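# Test pump bottles and tray the faulty ones

## Task

Five empty pump bottles are present, and one or two of them have a defective pump whose head remains down once pressed. Test them, place every defective bottle in the grey tray, and leave every working bottle standing upright on the table outside the tray. Nothing may depend on the robot holding it at the end: release everything and move the grippers away, and all objects must settle shortly after you finish.

## Robot and tools

Robot: two arms, left_arm and right_arm, each with a two-finger gripper. The names are just labels and do not indicate which side of an image an arm appears on.

World frame (used for every reported pose): origin on the table surface midway between the arms, +z up, +x pointing out over the table, and left_arm mounted on the +y side. Gripper frame: the fingers point along the gripper's +z and open and close along its y. The reported end_effector_position lies between the pads when they are closed, about 2 cm short of the fingertips. The tips reach roughly 10 mm further along +z as the fingers close.

The row (shared by execute_actions and move). It is a single flat list of 14 numbers, each between -1 and 1, covering both arms even when only one arm moves. The order is left_arm dx, dy, dz, rx, ry, rz, opening, followed by the same seven for right_arm. dx to rz are offsets expressed in that gripper's own axes. They are measured from the gripper pose in the most recent result that shows it. Before any result in the scene, and for second or later calls inside one reply, they are measured from the pose at the moment the action starts. Rows do not accumulate: each one is counted from that same reference. Scale: 1.0 equals 0.6 m of translation or 180 degrees of rotation, and rx, ry, rz together form one rotation vector. Opening is absolute, not an offset: +1 is fully open (0.084 m) and -1 is closed. All-zero offsets pull the arm back to the reference pose, so they do not work as a pause. To keep an arm still, first send the offset that returns it to where you want it, then zeros in later calls of that reply, always with the opening it should keep.

execute_actions: takes "actions", a list holding at most one item, and an optional "pictures" boolean. An empty list returns the current state without commanding anything. {"rows": [...], "steps": n} runs 1 to 15 rows for n steps, where n is at most 15 and defaults to 15. Each step lasts 1/30 s, and the final row repeats if there are fewer rows than steps. {"steps": n} without rows waits up to 300 steps, counted from the previous result, so your reply time counts toward it. A refused call sends nothing. On every step the command is clipped to within 70 mm and 16 degrees of the measured pose. A distant target can therefore need several actions, because after the last step the arm only continues to its last clipped pose. Check the result and send the rest.

move: "target" is one row as described above, giving offsets from the same reference. "speed" is the path's top speed in m/s, from 0.002 to 0.5 with a default of 0.25, and rotation is capped at twice that value in rad/s. Each gripper follows a straight line, all paths end together, and a move lasts 0.5 to 10 s; anything longer is cut off at 10 s before reaching the target. Rotations take the shorter way. Paths ignore obstacles and the other arm. Grippers lag, drift, and can exceed the speed, particularly near full reach. The opening applies at the start. Faster contact or a target set further past the contact gives a harder push. The result contains a "move:" line reporting how the move ended (done, off_target, moving, held, fault), which limits applied (paced = pose clipped, held = some steps blocked, after which motion may jump), and each gripper's remaining distance.

wait: "seconds" from 0 to 10; the scene runs and nothing new is commanded.

zoom_image: "camera" (cam_head_left, cam_head_right, cam_left_wrist, cam_right_wrist) and "region" [x0, y0, x1, y1] in pixels measured from the top-left corner, no larger than 504x504. It returns a finer crop of that camera's most recent image. All four cameras produce 504x504 images. The head cameras sit near (-0.05, -0.01, 0.90) and (-0.05, -0.15, 0.91), looking down at the table. Pinhole-plus-radial calibration is provided and may be off by a few degrees or millimetres.

finished_scene: "scene" takes the current scene number.

Result lines: each arm's position (m), quaternion wxyz, and linear and angular velocity, all in the world frame. The printed position can be off at long reach. grip_measured is the actual finger opening on the same scale as the command. "pose unreachable" means a clearance check altered or blocked a command for the named arm, and HELD marks the steps where this happened. "Hand target" is the pose the controller is currently driving toward. MOTOR HOT warns at 65 °C; at 80 °C an OVER-TEMPERATURE FAULT brakes the arm until it cools.

Gripping: command an opening well below grip_measured to hold firmly; a lower value gives more squeeze, up to about 24 N per pad on parts up to roughly 6 cm wide. Sending back the measured value still grips lightly, but wide parts may slip. Fast closes hit harder. Parts may be tugged briefly, or loose objects nudged, from time to time.

Limits: joints have ranges, for example elbow -0.192 to 3.927 and wrist pitch -1.693 to 3.142 rad. Load limits are 47.5 N m for waist and shoulder, 28.5 for upper arm roll, elbow and forearm roll, and 19 for the wrist joints, with held weight included. Reaching a load limit causes a torque fault: the arm backs off, freezes for 10 s, and skips the rest of the call.

Avoid: knocking anything off the table, dropping or slamming bottles, pressing pump heads or the table too hard, letting the arms collide, and holding loads for long periods. Before finishing, open the grippers, move them away, and confirm that every bottle is resting on its own.

Each tool is called after ">>>" by a JSON object that holds its "name" and its "arguments".

## Session

>>> {"name": "execute_actions", "arguments": {"actions": []}}

Scene clock: 0.00 s of 5100.00 s.
left_arm: end_effector_position=(+0.2027, -0.0978, +0.3083) grip_measured=+1.00 end_effector_quat_wxyz=(+0.145, +0.801, +0.035, +0.579) end_effector_velocity=(-0.000, -0.000, -0.000) end_effector_angular_velocity=(+0.001, -0.000, -0.001) | right_arm: end_effector_position=(+0.4212, -0.3184, +0.2484) grip_measured=+1.00 end_effector_quat_wxyz=(-0.000, +1.000, +0.009, -0.002) end_effector_velocity=(-0.000, -0.000, -0.000) end_effector_angular_velocity=(+0.000, +0.001, -0.001)
Joint positions: left_arm=[-0.447 -1.053 -1.112  0.463  0.522  0.486 -1.897  0.084] | right_arm=[-0.002 -0.246 -0.002  0.92  -0.     1.169 -0.     0.084]
Joint velocities: left_arm=[ 0.    -0.    -0.001  0.     0.    -0.    -0.     0.   ] | right_arm=[-0.002  0.     0.001 -0.     0.     0.    -0.     0.   ]
Motor temperatures (°C, as the motors report them): left_arm=[38 36 41 41 45 38 41] | right_arm=[35 39 38 37 37 40 38]
Hand target (left_arm): +0.203, -0.098, +0.308; +0.145, +0.801, +0.035, +0.579
Hand target (right_arm): +0.421, -0.318, +0.248; -0.000, +1.000, +0.009, -0.002

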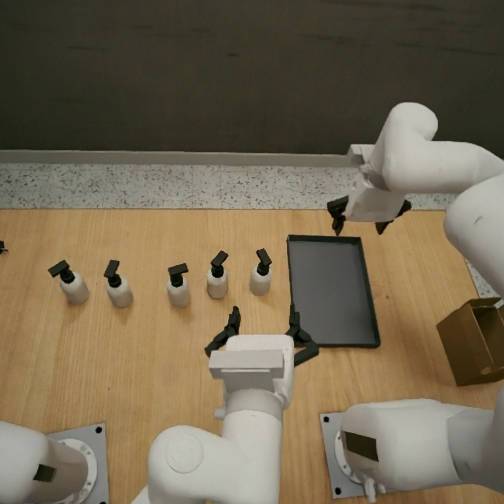

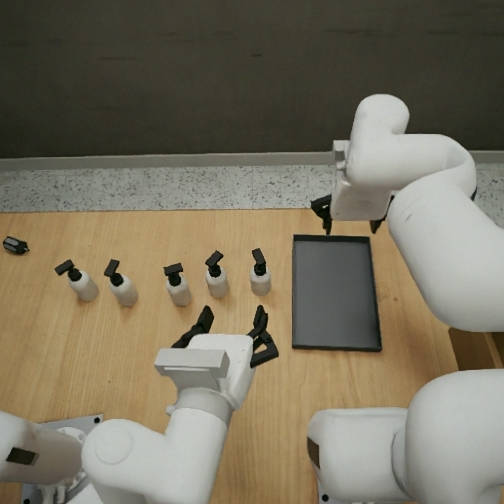

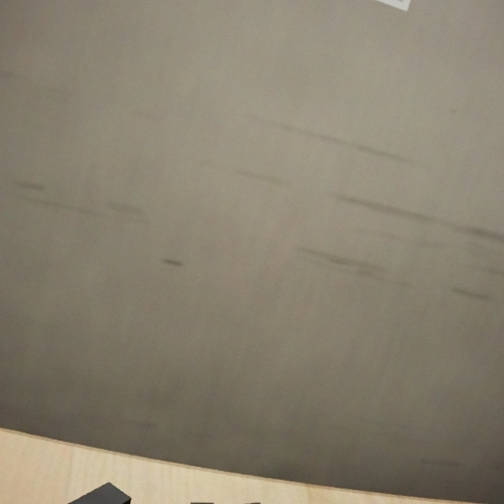

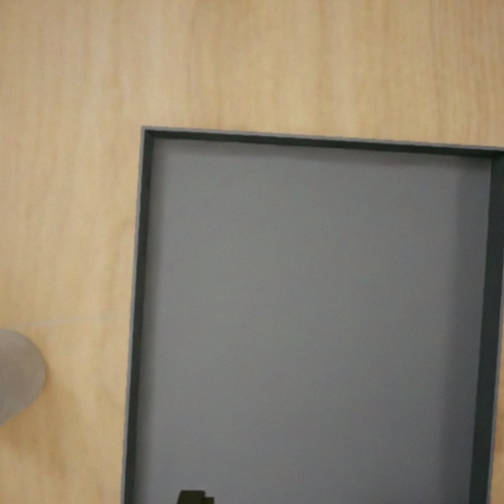

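>>> {"name": "move", "arguments": {"target": [0.170,-0.521,0.210,0.099,-0.3956,0.0239,-1, -0.03,-0.3,0,0,0,0,-1]}}

Scene clock: 7.40 s of 5100.00 s.
left_arm: end_effector_position=(+0.3899, +0.2004, +0.2809) grip_measured=-1.00 end_effector_quat_wxyz=(-0.002, +1.000, +0.000, +0.000) end_effector_velocity=(+0.001, +0.002, +0.000) end_effector_angular_velocity=(-0.000, +0.006, +0.004) | right_arm: end_effector_position=(+0.3999, -0.1385, +0.2485) grip_measured=-1.00 end_effector_quat_wxyz=(-0.001, +1.000, +0.009, -0.002) end_effector_velocity=(-0.001, +0.001, +0.000) end_effector_angular_velocity=(-0.000, +0.001, +0.002)
Joint positions: left_arm=[-0.818 -0.339  0.398  0.956  0.139  1.275 -0.315  0.   ] | right_arm=[ 0.165 -0.177  0.254  0.993  0.051  1.167  0.398  0.   ]
Joint velocities: left_arm=[ 0.002  0.007  0.006  0.009 -0.003  0.007  0.006  0.   ] | right_arm=[0.002 0.001 0.002 0.001 0.    0.001 0.001 0.   ]
Motor temperatures (°C, as the motors report them): left_arm=[38 36 41 42 45 38 41] | right_arm=[35 39 38 38 37 40 38]
Hand target (left_arm): +0.390, +0.201, +0.281; -0.002, +1.000, +0.001, -0.000
Hand target (right_arm): +0.400, -0.138, +0.248; -0.001, +1.000, +0.009, -0.002
Off the commanded pose (left_arm): 0.001 m, 0 deg.
Off the commanded pose (right_arm): 0.000 m, 0 deg.
After step 90, 1.37 s passed at rest.
move: done
camera_calibration (this result's frames):
cam_left_wrist: T_world_to_cam=[[-0.0175398, -0.999789, -0.0107038, 0.246385], [-0.999172, 0.01792, -0.0365222, 0.467203], [0.0367063, 0.0100543, -0.999276, 0.391918], [0, 0, 0, 1]] pos_world=[0.456752, 0.234021, 0.411335]
cam_right_wrist: T_world_to_cam=[[0.0232338, -0.999233, -0.031536, -0.105302], [-0.99959, -0.023747, 0.0159957, 0.46073], [-0.0167323, 0.0311514, -0.999375, 0.389847], [0, 0, 0, 1]] pos_world=[0.469511, -0.106425, 0.378913]

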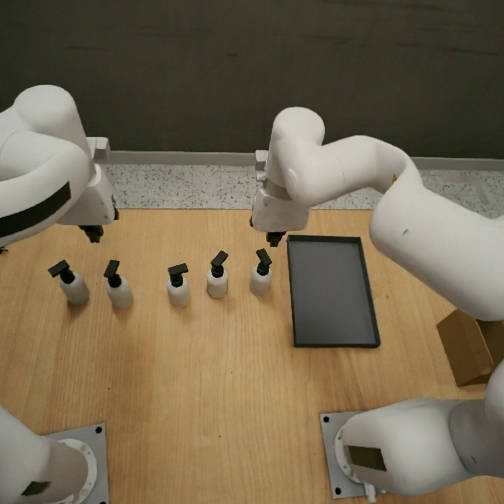

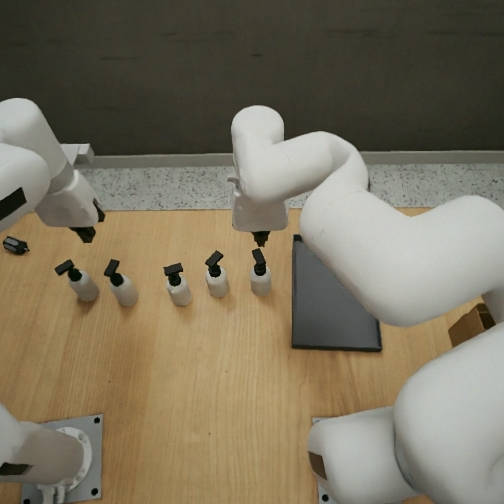

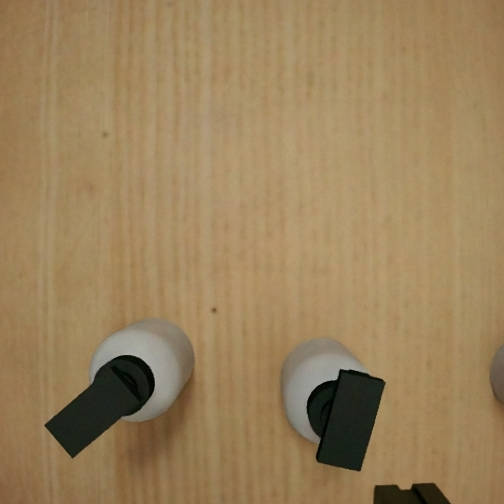

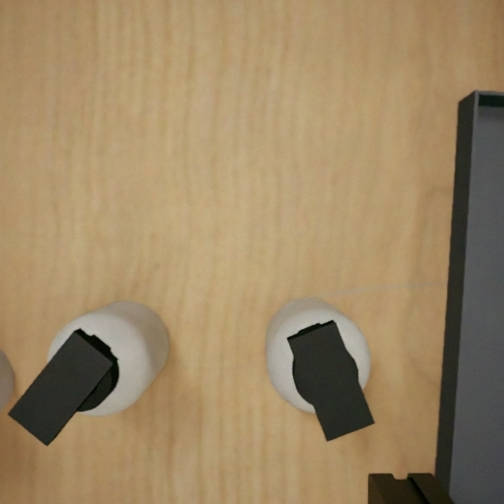

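>>> {"name": "move", "arguments": {"target": [0.008,-0.003,0.2,0,0,0,-1, 0.017,-0.015,0.147,0,0,0,-1], "speed": 0.15}}

>>> {"name": "zoom_image", "arguments": {"camera": "cam_head_left", "region": [30,180,330,330]}}

Scene clock: 10.77 s of 5100.00 s.
left_arm: end_effector_position=(+0.3953, +0.2025, +0.1615) grip_measured=-1.00 end_effector_quat_wxyz=(-0.002, +1.000, +0.000, +0.001) end_effector_velocity=(-0.002, +0.001, -0.004) end_effector_angular_velocity=(+0.002, +0.008, +0.001) | right_arm: end_effector_position=(+0.4097, -0.1292, +0.1606) grip_measured=-1.00 end_effector_quat_wxyz=(-0.001, +1.000, +0.009, -0.001) end_effector_velocity=(+0.000, -0.000, -0.001) end_effector_angular_velocity=(+0.000, -0.000, -0.002)
Joint positions: left_arm=[-0.816 -0.203  0.453  0.72   0.118  0.906 -0.276  0.   ] | right_arm=[ 0.17  -0.037  0.273  0.873  0.016  0.91   0.437  0.   ]
Joint velocities: left_arm=[-0.     0.004  0.002 -0.007 -0.002 -0.003  0.001  0.   ] | right_arm=[-0.001  0.001 -0.    -0.001 -0.    -0.003  0.001  0.   ]
Motor temperatures (°C, as the motors report them): left_arm=[38 36 41 42 45 38 41] | right_arm=[35 39 38 38 37 40 38]
Hand target (left_arm): +0.395, +0.203, +0.161; -0.002, +1.000, +0.000, +0.000
Hand target (right_arm): +0.409, -0.129, +0.160; -0.001, +1.000, +0.009, -0.002
Off the commanded pose (left_arm): 0.001 m, 0 deg.
Off the commanded pose (right_arm): 0.000 m, 0 deg.
move: done
camera_calibration (this result's frames):
cam_left_wrist: T_world_to_cam=[[-0.0176768, -0.999788, -0.0105829, 0.247343], [-0.999115, 0.018067, -0.0379817, 0.468325], [0.0381648, 0.00990209, -0.999222, 0.271823], [0, 0, 0, 1]] pos_world=[0.461909, 0.236138, 0.292017]
cam_right_wrist: T_world_to_cam=[[0.0231684, -0.999226, -0.0317917, -0.0989227], [-0.999607, -0.0236563, 0.0150581, 0.472352], [-0.0157985, 0.0314303, -0.999381, 0.301511], [0, 0, 0, 1]] pos_world=[0.479222, -0.0971486, 0.291067]

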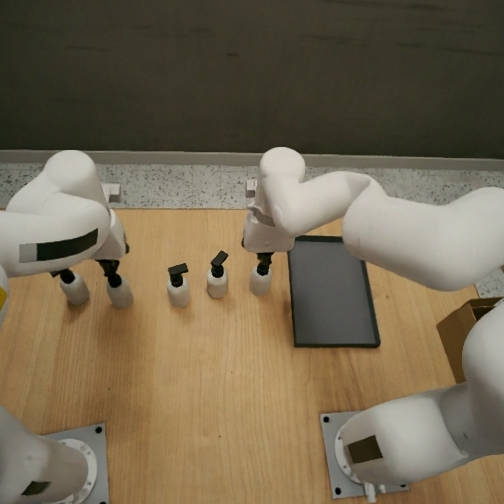

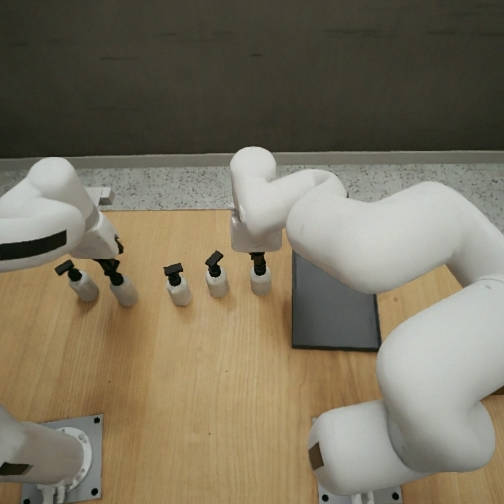

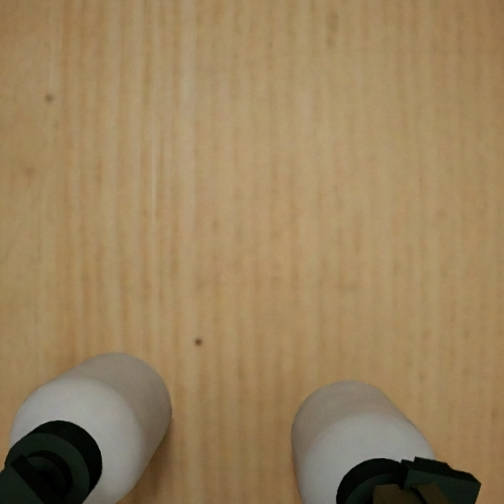

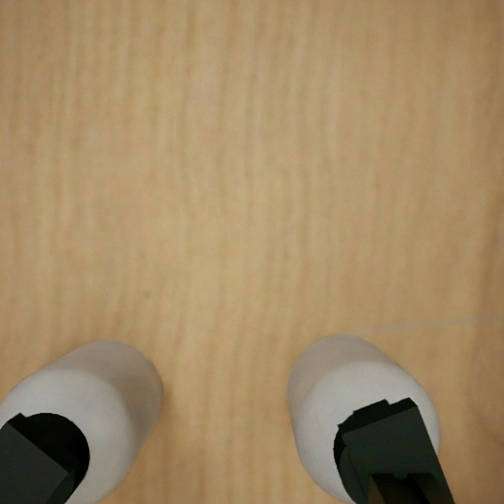

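Region (30, 180, 330, 330) of cam_head_left's 504x504 image, scaled by 1.680, with more detail than that image has.

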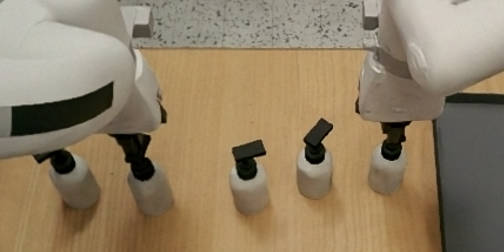

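>>> {"name": "move", "arguments": {"target": [0.0,0.008,0.045,0,0,0,-1, 0.012,0,0.045,0,0,0,-1], "speed": 0.03}}

>>> {"name": "zoom_image", "arguments": {"camera": "cam_head_left", "region": [30,180,330,330]}}

Scene clock: 12.67 s of 5100.00 s.
left_arm: end_effector_position=(+0.4047, +0.1963, +0.1438) grip_measured=-1.00 end_effector_quat_wxyz=(+0.001, +1.000, +0.001, +0.013) end_effector_velocity=(+0.002, +0.000, +0.000) end_effector_angular_velocity=(+0.003, +0.002, -0.000) | right_arm: end_effector_position=(+0.4226, -0.1261, +0.1424) grip_measured=-1.00 end_effector_quat_wxyz=(-0.004, +1.000, +0.009, +0.009) end_effector_velocity=(-0.000, -0.001, -0.000) end_effector_angular_velocity=(-0.001, +0.001, +0.001)
Joint positions: left_arm=[-0.824 -0.15   0.458  0.706  0.095  0.817 -0.268  0.   ] | right_arm=[ 0.167  0.02   0.273  0.874 -0.007  0.834  0.448  0.   ]
Joint velocities: left_arm=[-0.001  0.008  0.002  0.009 -0.002  0.003  0.002  0.   ] | right_arm=[-0.001  0.     0.    -0.    -0.001  0.001 -0.002  0.   ]
Motor temperatures (°C, as the motors report them): left_arm=[38 36 41 42 45 38 41] | right_arm=[35 39 38 38 37 40 38]
Hand target (left_arm): +0.395, +0.198, +0.135; -0.002, +1.000, +0.000, +0.001
Hand target (right_arm): +0.417, -0.129, +0.134; -0.001, +1.000, +0.009, -0.001
Off the commanded pose (left_arm): 0.013 m, 1 deg.
Off the commanded pose (right_arm): 0.011 m, 1 deg.
move: off_target (left_arm, right_arm)
camera_calibration (this result's frames):
cam_left_wrist: T_world_to_cam=[[-0.0162863, -0.999855, -0.0049543, 0.239686], [-0.997959, 0.0165609, -0.0616651, 0.480353], [0.0617382, 0.0039399, -0.998085, 0.245308], [0, 0, 0, 1]] pos_world=[0.468132, 0.23073, 0.275646]
cam_right_wrist: T_world_to_cam=[[0.024371, -0.998949, -0.0388123, -0.0962412], [-0.999693, -0.0241822, -0.00532632, 0.48844], [0.00438215, 0.0389302, -0.999232, 0.275859], [0, 0, 0, 1]] pos_world=[0.489426, -0.0950678, 0.274514]

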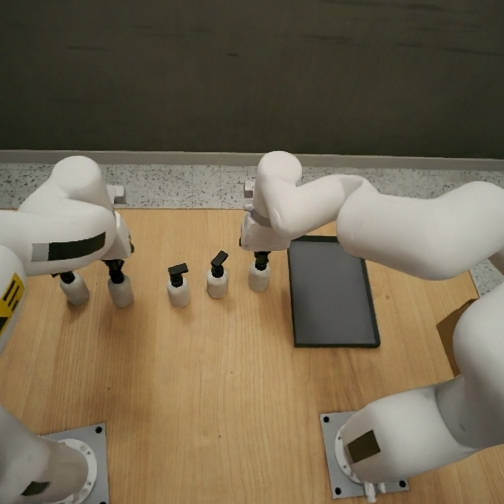

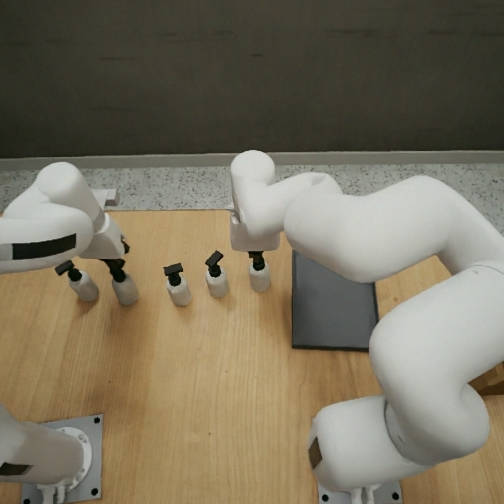

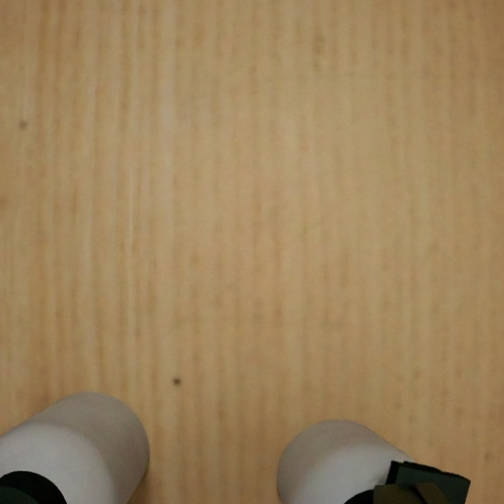

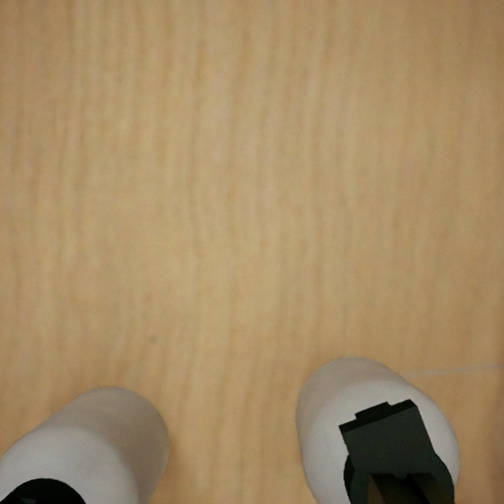

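Region (30, 180, 330, 330) of cam_head_left's 504x504 image, scaled by 1.680, with more detail than that image has.

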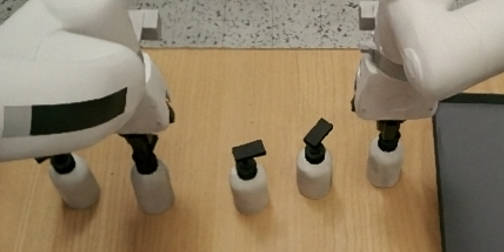

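>>> {"name": "move", "arguments": {"target": [0,0,-0.06,0,0,0,-1, 0,0,-0.06,0,0,0,-1], "speed": 0.1}}

>>> {"name": "move", "arguments": {"target": [0.004,-0.163,0,0,0.008,0,-1, -0.012,-0.17,0,0,0.006,0,-1], "speed": 0.15}}

>>> {"name": "zoom_image", "arguments": {"camera": "cam_head_left", "region": [30,180,330,330]}}

Scene clock: 14.80 s of 5100.00 s.
left_arm: end_effector_position=(+0.4033, +0.1964, +0.1792) grip_measured=-1.00 end_effector_quat_wxyz=(+0.001, +1.000, +0.001, +0.012) end_effector_velocity=(+0.001, +0.000, +0.003) end_effector_angular_velocity=(-0.002, -0.003, +0.002) | right_arm: end_effector_position=(+0.4217, -0.1266, +0.1778) grip_measured=-1.00 end_effector_quat_wxyz=(-0.004, +1.000, +0.009, +0.008) end_effector_velocity=(+0.001, +0.001, +0.003) end_effector_angular_velocity=(+0.003, -0.005, -0.002)
Joint positions: left_arm=[-0.822 -0.217  0.444  0.757  0.119  0.933 -0.29   0.   ] | right_arm=[ 0.166 -0.037  0.271  0.922  0.013  0.939  0.433  0.   ]
Joint velocities: left_arm=[ 0.    -0.004  0.001  0.004  0.     0.004 -0.001  0.   ] | right_arm=[-0.    -0.003  0.     0.005  0.001  0.003  0.001  0.   ]
Motor temperatures (°C, as the motors report them): left_arm=[38 36 41 42 45 38 41] | right_arm=[35 39 38 38 37 40 38]
Hand target (left_arm): +0.404, +0.196, +0.180; +0.001, +1.000, +0.001, +0.012
Hand target (right_arm): +0.422, -0.126, +0.178; -0.004, +1.000, +0.009, +0.009
Off the commanded pose (left_arm): 0.001 m, 0 deg.
Off the commanded pose (right_arm): 0.001 m, 0 deg.
move: done
camera_calibration (this result's frames):
cam_left_wrist: T_world_to_cam=[[-0.0162759, -0.999853, -0.00536026, 0.240097], [-0.998046, 0.0165694, -0.0602382, 0.481001], [0.0603182, 0.00436936, -0.99817, 0.281177], [0, 0, 0, 1]] pos_world=[0.467009, 0.230863, 0.310924]
cam_right_wrist: T_world_to_cam=[[0.0242815, -0.998969, -0.0383687, -0.0953609], [-0.999701, -0.0241515, -0.00384824, 0.487446], [0.00291761, 0.0384506, -0.999256, 0.311749], [0, 0, 0, 1]] pos_world=[0.488706, -0.095477, 0.309735]

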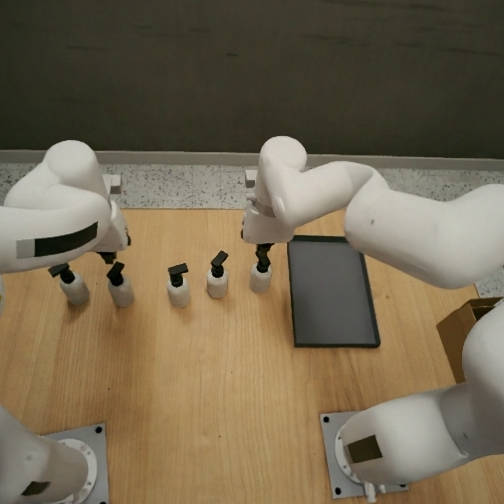

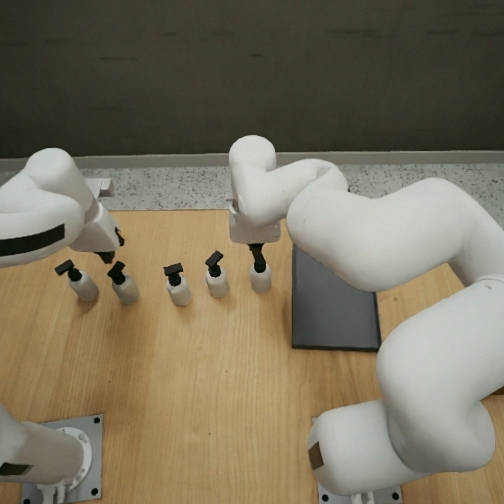

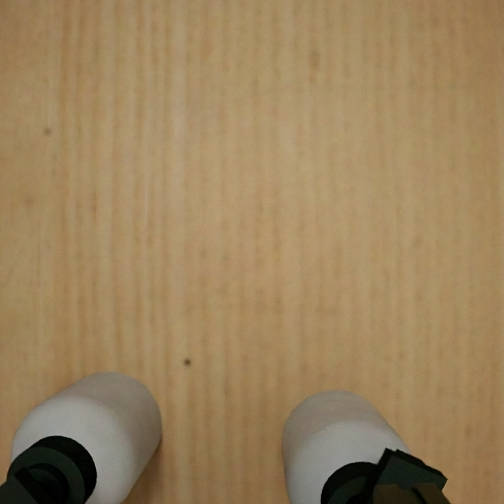

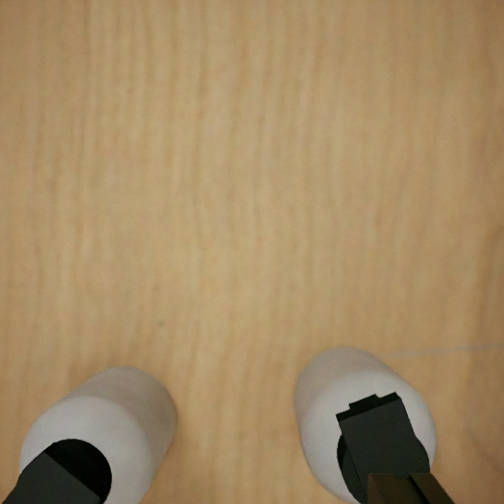

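Scene clock: 15.90 s of 5100.00 s.
left_arm: end_effector_position=(+0.4055, +0.2939, +0.1789) grip_measured=-1.00 end_effector_quat_wxyz=(+0.001, +1.000, +0.001, +0.024) end_effector_velocity=(+0.000, +0.002, +0.000) end_effector_angular_velocity=(-0.001, -0.001, +0.001) | right_arm: end_effector_position=(+0.4128, -0.0253, +0.1783) grip_measured=-1.00 end_effector_quat_wxyz=(-0.004, +1.000, +0.008, +0.017) end_effector_velocity=(-0.002, +0.004, -0.000) end_effector_angular_velocity=(-0.002, +0.001, +0.007)
Joint positions: left_arm=[-0.715 -0.274  0.579  0.719  0.185  0.91  -0.094  0.   ] | right_arm=[ 0.277  0.108  0.372  1.082 -0.066  0.949  0.688  0.   ]
Joint velocities: left_arm=[ 0.003 -0.     0.003  0.001 -0.    -0.     0.005  0.   ] | right_arm=[ 0.006  0.003  0.003  0.003 -0.003  0.002  0.004  0.   ]
Motor temperatures (°C, as the motors report them): left_arm=[38 36 41 42 45 38 41] | right_arm=[35 39 38 38 37 40 38]
Hand target (left_arm): +0.406, +0.294, +0.179; +0.001, +1.000, +0.001, +0.024
Hand target (right_arm): +0.412, -0.025, +0.178; -0.004, +1.000, +0.009, +0.017
Off the commanded pose (left_arm): 0.000 m, 0 deg.
Off the commanded pose (right_arm): 0.001 m, 0 deg.
move: done
camera_calibration (this result's frames):
cam_left_wrist: T_world_to_cam=[[-0.0168859, -0.999839, -0.006004, 0.337967], [-0.996232, 0.0173353, -0.0849759, 0.485022], [0.0850663, 0.00454649, -0.996365, 0.269965], [0, 0, 0, 1]] pos_world=[0.465936, 0.328277, 0.312228]
cam_right_wrist: T_world_to_cam=[[0.0234665, -0.998984, -0.0384712, 0.00646898], [-0.999493, -0.0226159, -0.0223976, 0.484313], [0.0215048, 0.0389773, -0.999009, 0.300684], [0, 0, 0, 1]] pos_world=[0.477449, 0.00569574, 0.311482]

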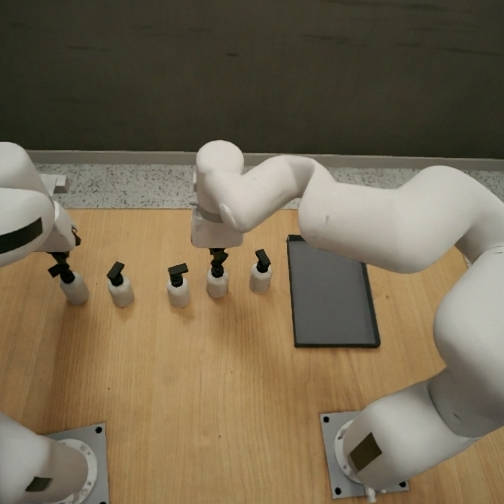

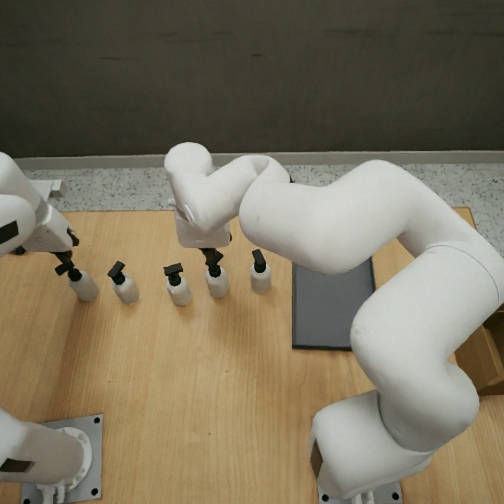

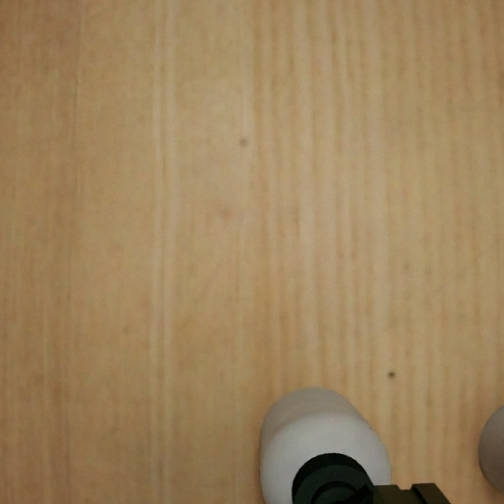

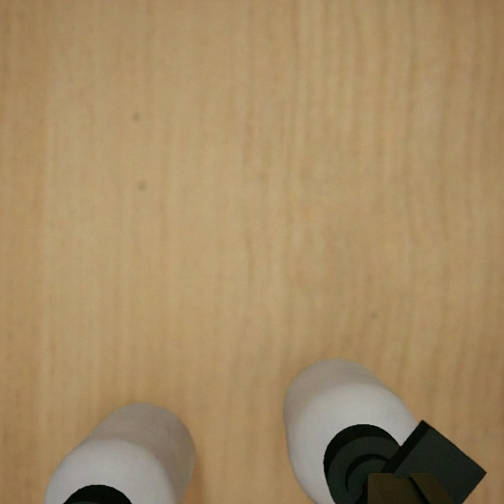

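Region (30, 180, 330, 330) of cam_head_left's 504x504 image, scaled by 1.680, with more detail than that image has.

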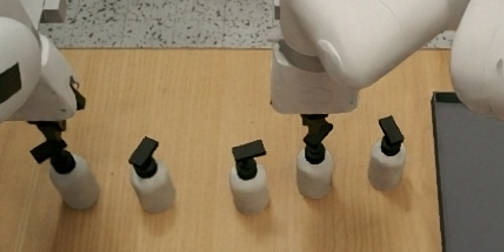

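>>> {"name": "move", "arguments": {"target": [-0.005,-0.015,0.068,0,-0.015,0,-1, 0,0,0.068,0,-0.011,0,-1], "speed": 0.04}}

>>> {"name": "move", "arguments": {"target": [0,0,-0.065,0,0,0,-1, 0,0,-0.065,0,0,0,-1], "speed": 0.1}}

>>> {"name": "move", "arguments": {"target": [-0.1,0,-0.1,0,0,0,-1, -0.02,-0.155,0,0,0,0,-1], "speed": 0.15}}

>>> {"name": "zoom_image", "arguments": {"camera": "cam_head_left", "region": [30,180,330,330]}}

Scene clock: 19.03 s of 5100.00 s.
left_arm: end_effector_position=(+0.4100, +0.3028, +0.1439) grip_measured=-1.00 end_effector_quat_wxyz=(+0.001, +1.000, +0.000, +0.009) end_effector_velocity=(+0.004, +0.004, -0.001) end_effector_angular_velocity=(+0.007, +0.003, +0.005) | right_arm: end_effector_position=(+0.4172, -0.0224, +0.1434) grip_measured=-1.00 end_effector_quat_wxyz=(-0.008, +1.000, +0.009, +0.006) end_effector_velocity=(+0.002, -0.001, -0.000) end_effector_angular_velocity=(-0.001, +0.001, -0.003)
Joint positions: left_arm=[-0.725 -0.163  0.625  0.711  0.124  0.83  -0.021  0.   ] | right_arm=[ 0.277  0.185  0.368  1.07  -0.08   0.879  0.692  0.   ]
Joint velocities: left_arm=[ 0.002  0.019  0.003  0.014 -0.004  0.001  0.004  0.   ] | right_arm=[-0.003  0.003 -0.001  0.004 -0.001  0.002  0.     0.   ]
Motor temperatures (°C, as the motors report them): left_arm=[38 36 41 43 45 38 41] | right_arm=[35 39 38 38 37 40 38]
Hand target (left_arm): +0.405, +0.303, +0.138; +0.001, +1.000, +0.001, +0.001
Hand target (right_arm): +0.414, -0.025, +0.137; -0.004, +1.000, +0.009, +0.000
Off the commanded pose (left_arm): 0.008 m, 1 deg.
Off the commanded pose (right_arm): 0.007 m, 1 deg.
move: off_target (left_arm, right_arm)
camera_calibration (this result's frames):
cam_left_wrist: T_world_to_cam=[[-0.0173289, -0.99984, -0.00441568, 0.346622], [-0.998397, 0.0175415, -0.0538131, 0.4827], [0.0538819, 0.00347608, -0.998541, 0.248061], [0, 0, 0, 1]] pos_world=[0.474567, 0.337237, 0.275205]
cam_right_wrist: T_world_to_cam=[[0.0234672, -0.998688, -0.0455185, 0.00891469], [-0.999724, -0.0234783, -0.000290658, 0.484859], [-0.000778423, 0.0455128, -0.998963, 0.275062], [0, 0, 0, 1]] pos_world=[0.48473, 0.00776782, 0.275324]

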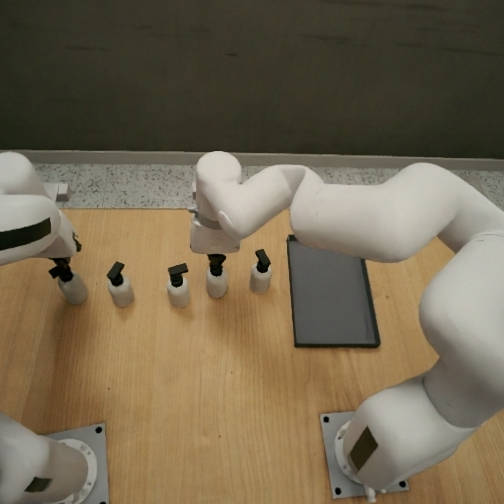

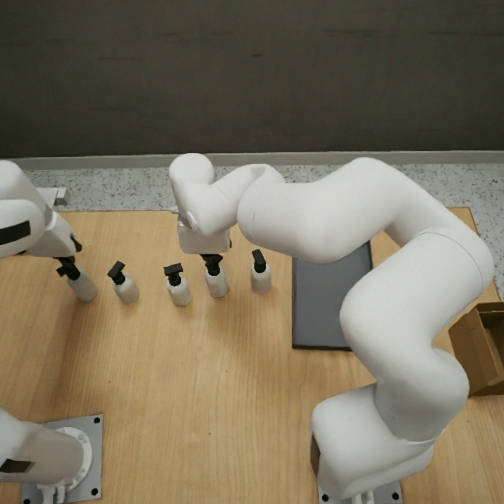

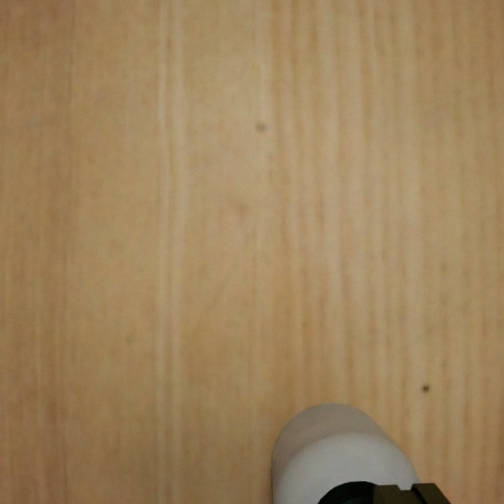

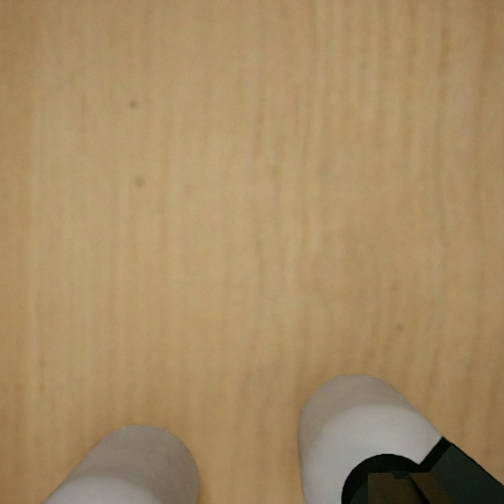

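Scene clock: 19.87 s of 5100.00 s.
left_arm: end_effector_position=(+0.4090, +0.3029, +0.1823) grip_measured=-1.00 end_effector_quat_wxyz=(+0.001, +1.000, +0.001, +0.008) end_effector_velocity=(+0.001, +0.000, +0.003) end_effector_angular_velocity=(-0.001, -0.005, -0.001) | right_arm: end_effector_position=(+0.4165, -0.0232, +0.1817) grip_measured=-1.00 end_effector_quat_wxyz=(-0.007, +1.000, +0.009, +0.006) end_effector_velocity=(+0.002, +0.002, +0.004) end_effector_angular_velocity=(+0.005, -0.007, -0.001)
Joint positions: left_arm=[-0.719 -0.239  0.602  0.769  0.161  0.958 -0.054  0.   ] | right_arm=[ 0.271  0.129  0.372  1.121 -0.05   0.983  0.671  0.   ]
Joint velocities: left_arm=[ 0.    -0.003 -0.001  0.005  0.001  0.003  0.     0.   ] | right_arm=[ 0.001 -0.004  0.001  0.007  0.001  0.002  0.001  0.   ]
Motor temperatures (°C, as the motors report them): left_arm=[38 36 41 43 45 38 41] | right_arm=[35 39 38 38 37 40 38]
Hand target (left_arm): +0.409, +0.303, +0.183; +0.001, +1.000, +0.001, +0.009
Hand target (right_arm): +0.417, -0.023, +0.182; -0.008, +1.000, +0.009, +0.006
Off the commanded pose (left_arm): 0.001 m, 0 deg.
Off the commanded pose (right_arm): 0.001 m, 0 deg.
move: done
camera_calibration (this result's frames):
cam_left_wrist: T_world_to_cam=[[-0.0172521, -0.999841, -0.00446242, 0.346887], [-0.998468, 0.0174627, -0.0525006, 0.483524], [0.0525702, 0.00354984, -0.998611, 0.28704], [0, 0, 0, 1]] pos_world=[0.473678, 0.33737, 0.313574]
cam_right_wrist: T_world_to_cam=[[0.023339, -0.99872, -0.0448707, 0.0098117], [-0.999725, -0.0234098, 0.00105255, 0.483924], [-0.00210162, 0.0448338, -0.998992, 0.313931], [0, 0, 0, 1]] pos_world=[0.484222, 0.00705299, 0.313545]

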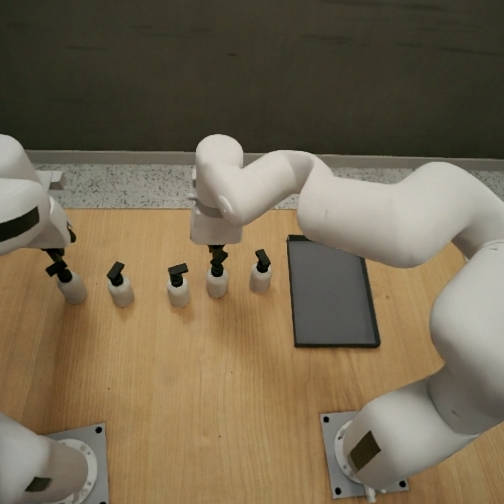

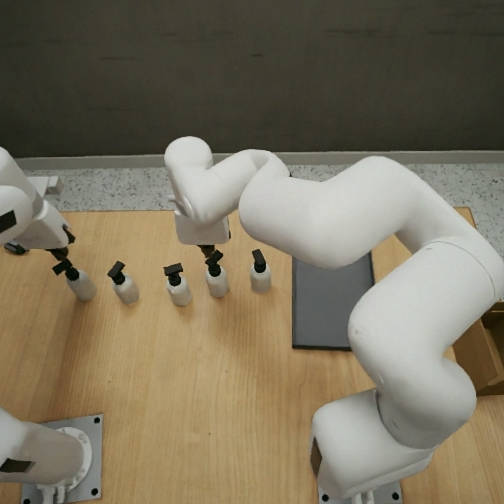

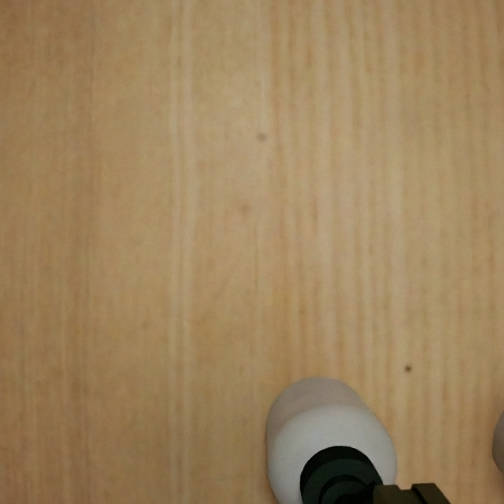

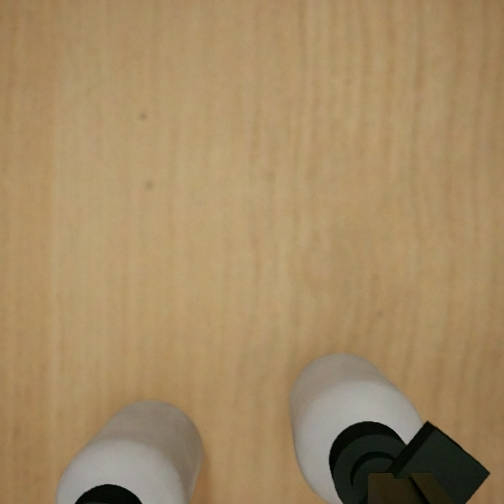

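Scene clock: 20.93 s of 5100.00 s.
left_arm: end_effector_position=(+0.3479, +0.3030, +0.2409) grip_measured=-1.00 end_effector_quat_wxyz=(+0.002, +1.000, +0.001, +0.007) end_effector_velocity=(-0.001, +0.000, +0.001) end_effector_angular_velocity=(-0.001, -0.002, +0.001) | right_arm: end_effector_position=(+0.4032, +0.0691, +0.1827) grip_measured=-1.00 end_effector_quat_wxyz=(-0.007, +1.000, +0.008, +0.006) end_effector_velocity=(-0.003, +0.004, +0.001) end_effector_angular_velocity=(+0.001, +0.001, +0.008)
Joint positions: left_arm=[-0.66  -0.545  0.497  0.71   0.267  1.197 -0.155  0.   ] | right_arm=[ 0.402  0.308  0.423  1.342 -0.142  1.046  0.882  0.   ]
Joint velocities: left_arm=[ 0.001 -0.005 -0.001  0.001  0.001  0.003 -0.001  0.   ] | right_arm=[ 0.006  0.003  0.005  0.005 -0.001  0.002  0.003  0.   ]
Motor temperatures (°C, as the motors report them): left_arm=[38 36 41 43 45 38 41] | right_arm=[35 39 38 39 37 40 38]
Hand target (left_arm): +0.348, +0.303, +0.241; +0.002, +1.000, +0.001, +0.008
Hand target (right_arm): +0.403, +0.070, +0.183; -0.007, +1.000, +0.009, +0.006
Off the commanded pose (left_arm): 0.000 m, 0 deg.
Off the commanded pose (right_arm): 0.001 m, 0 deg.
move: done
camera_calibration (this result's frames):
cam_left_wrist: T_world_to_cam=[[-0.0172629, -0.999843, -0.00391344, 0.346083], [-0.998527, 0.0174412, -0.05137, 0.425362], [0.0514302, 0.00302088, -0.998672, 0.349359], [0, 0, 0, 1]] pos_world=[0.412742, 0.337555, 0.3721]
cam_right_wrist: T_world_to_cam=[[0.022072, -0.998757, -0.0446804, 0.10279], [-0.999754, -0.0221417, 0.00106422, 0.472686], [-0.00205219, 0.0446459, -0.999001, 0.310722], [0, 0, 0, 1]] pos_world=[0.470938, 0.0992558, 0.314501]

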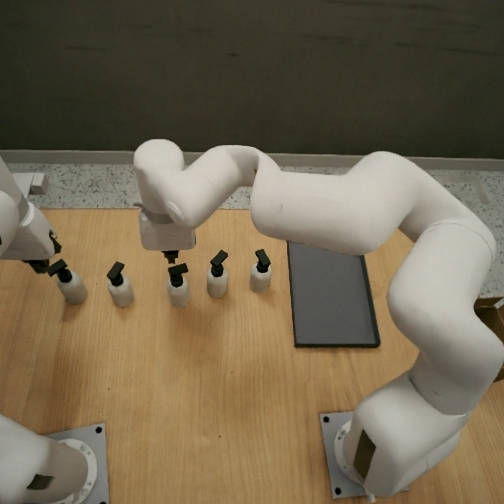

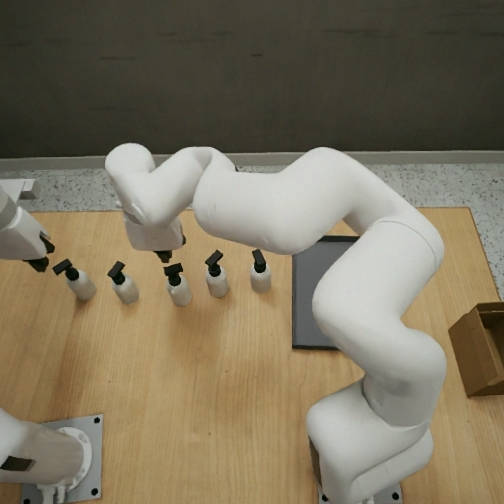

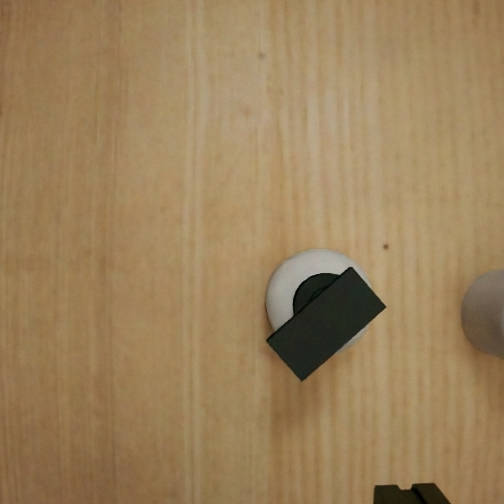

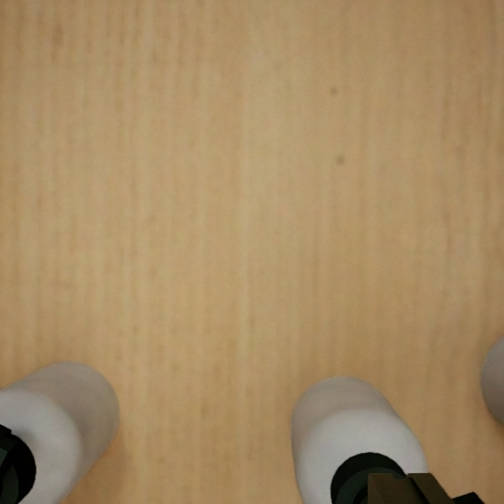

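Region (30, 180, 330, 330) of cam_head_left's 504x504 image, scaled by 1.680, with more detail than that image has.

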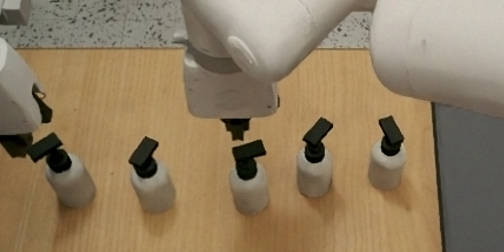

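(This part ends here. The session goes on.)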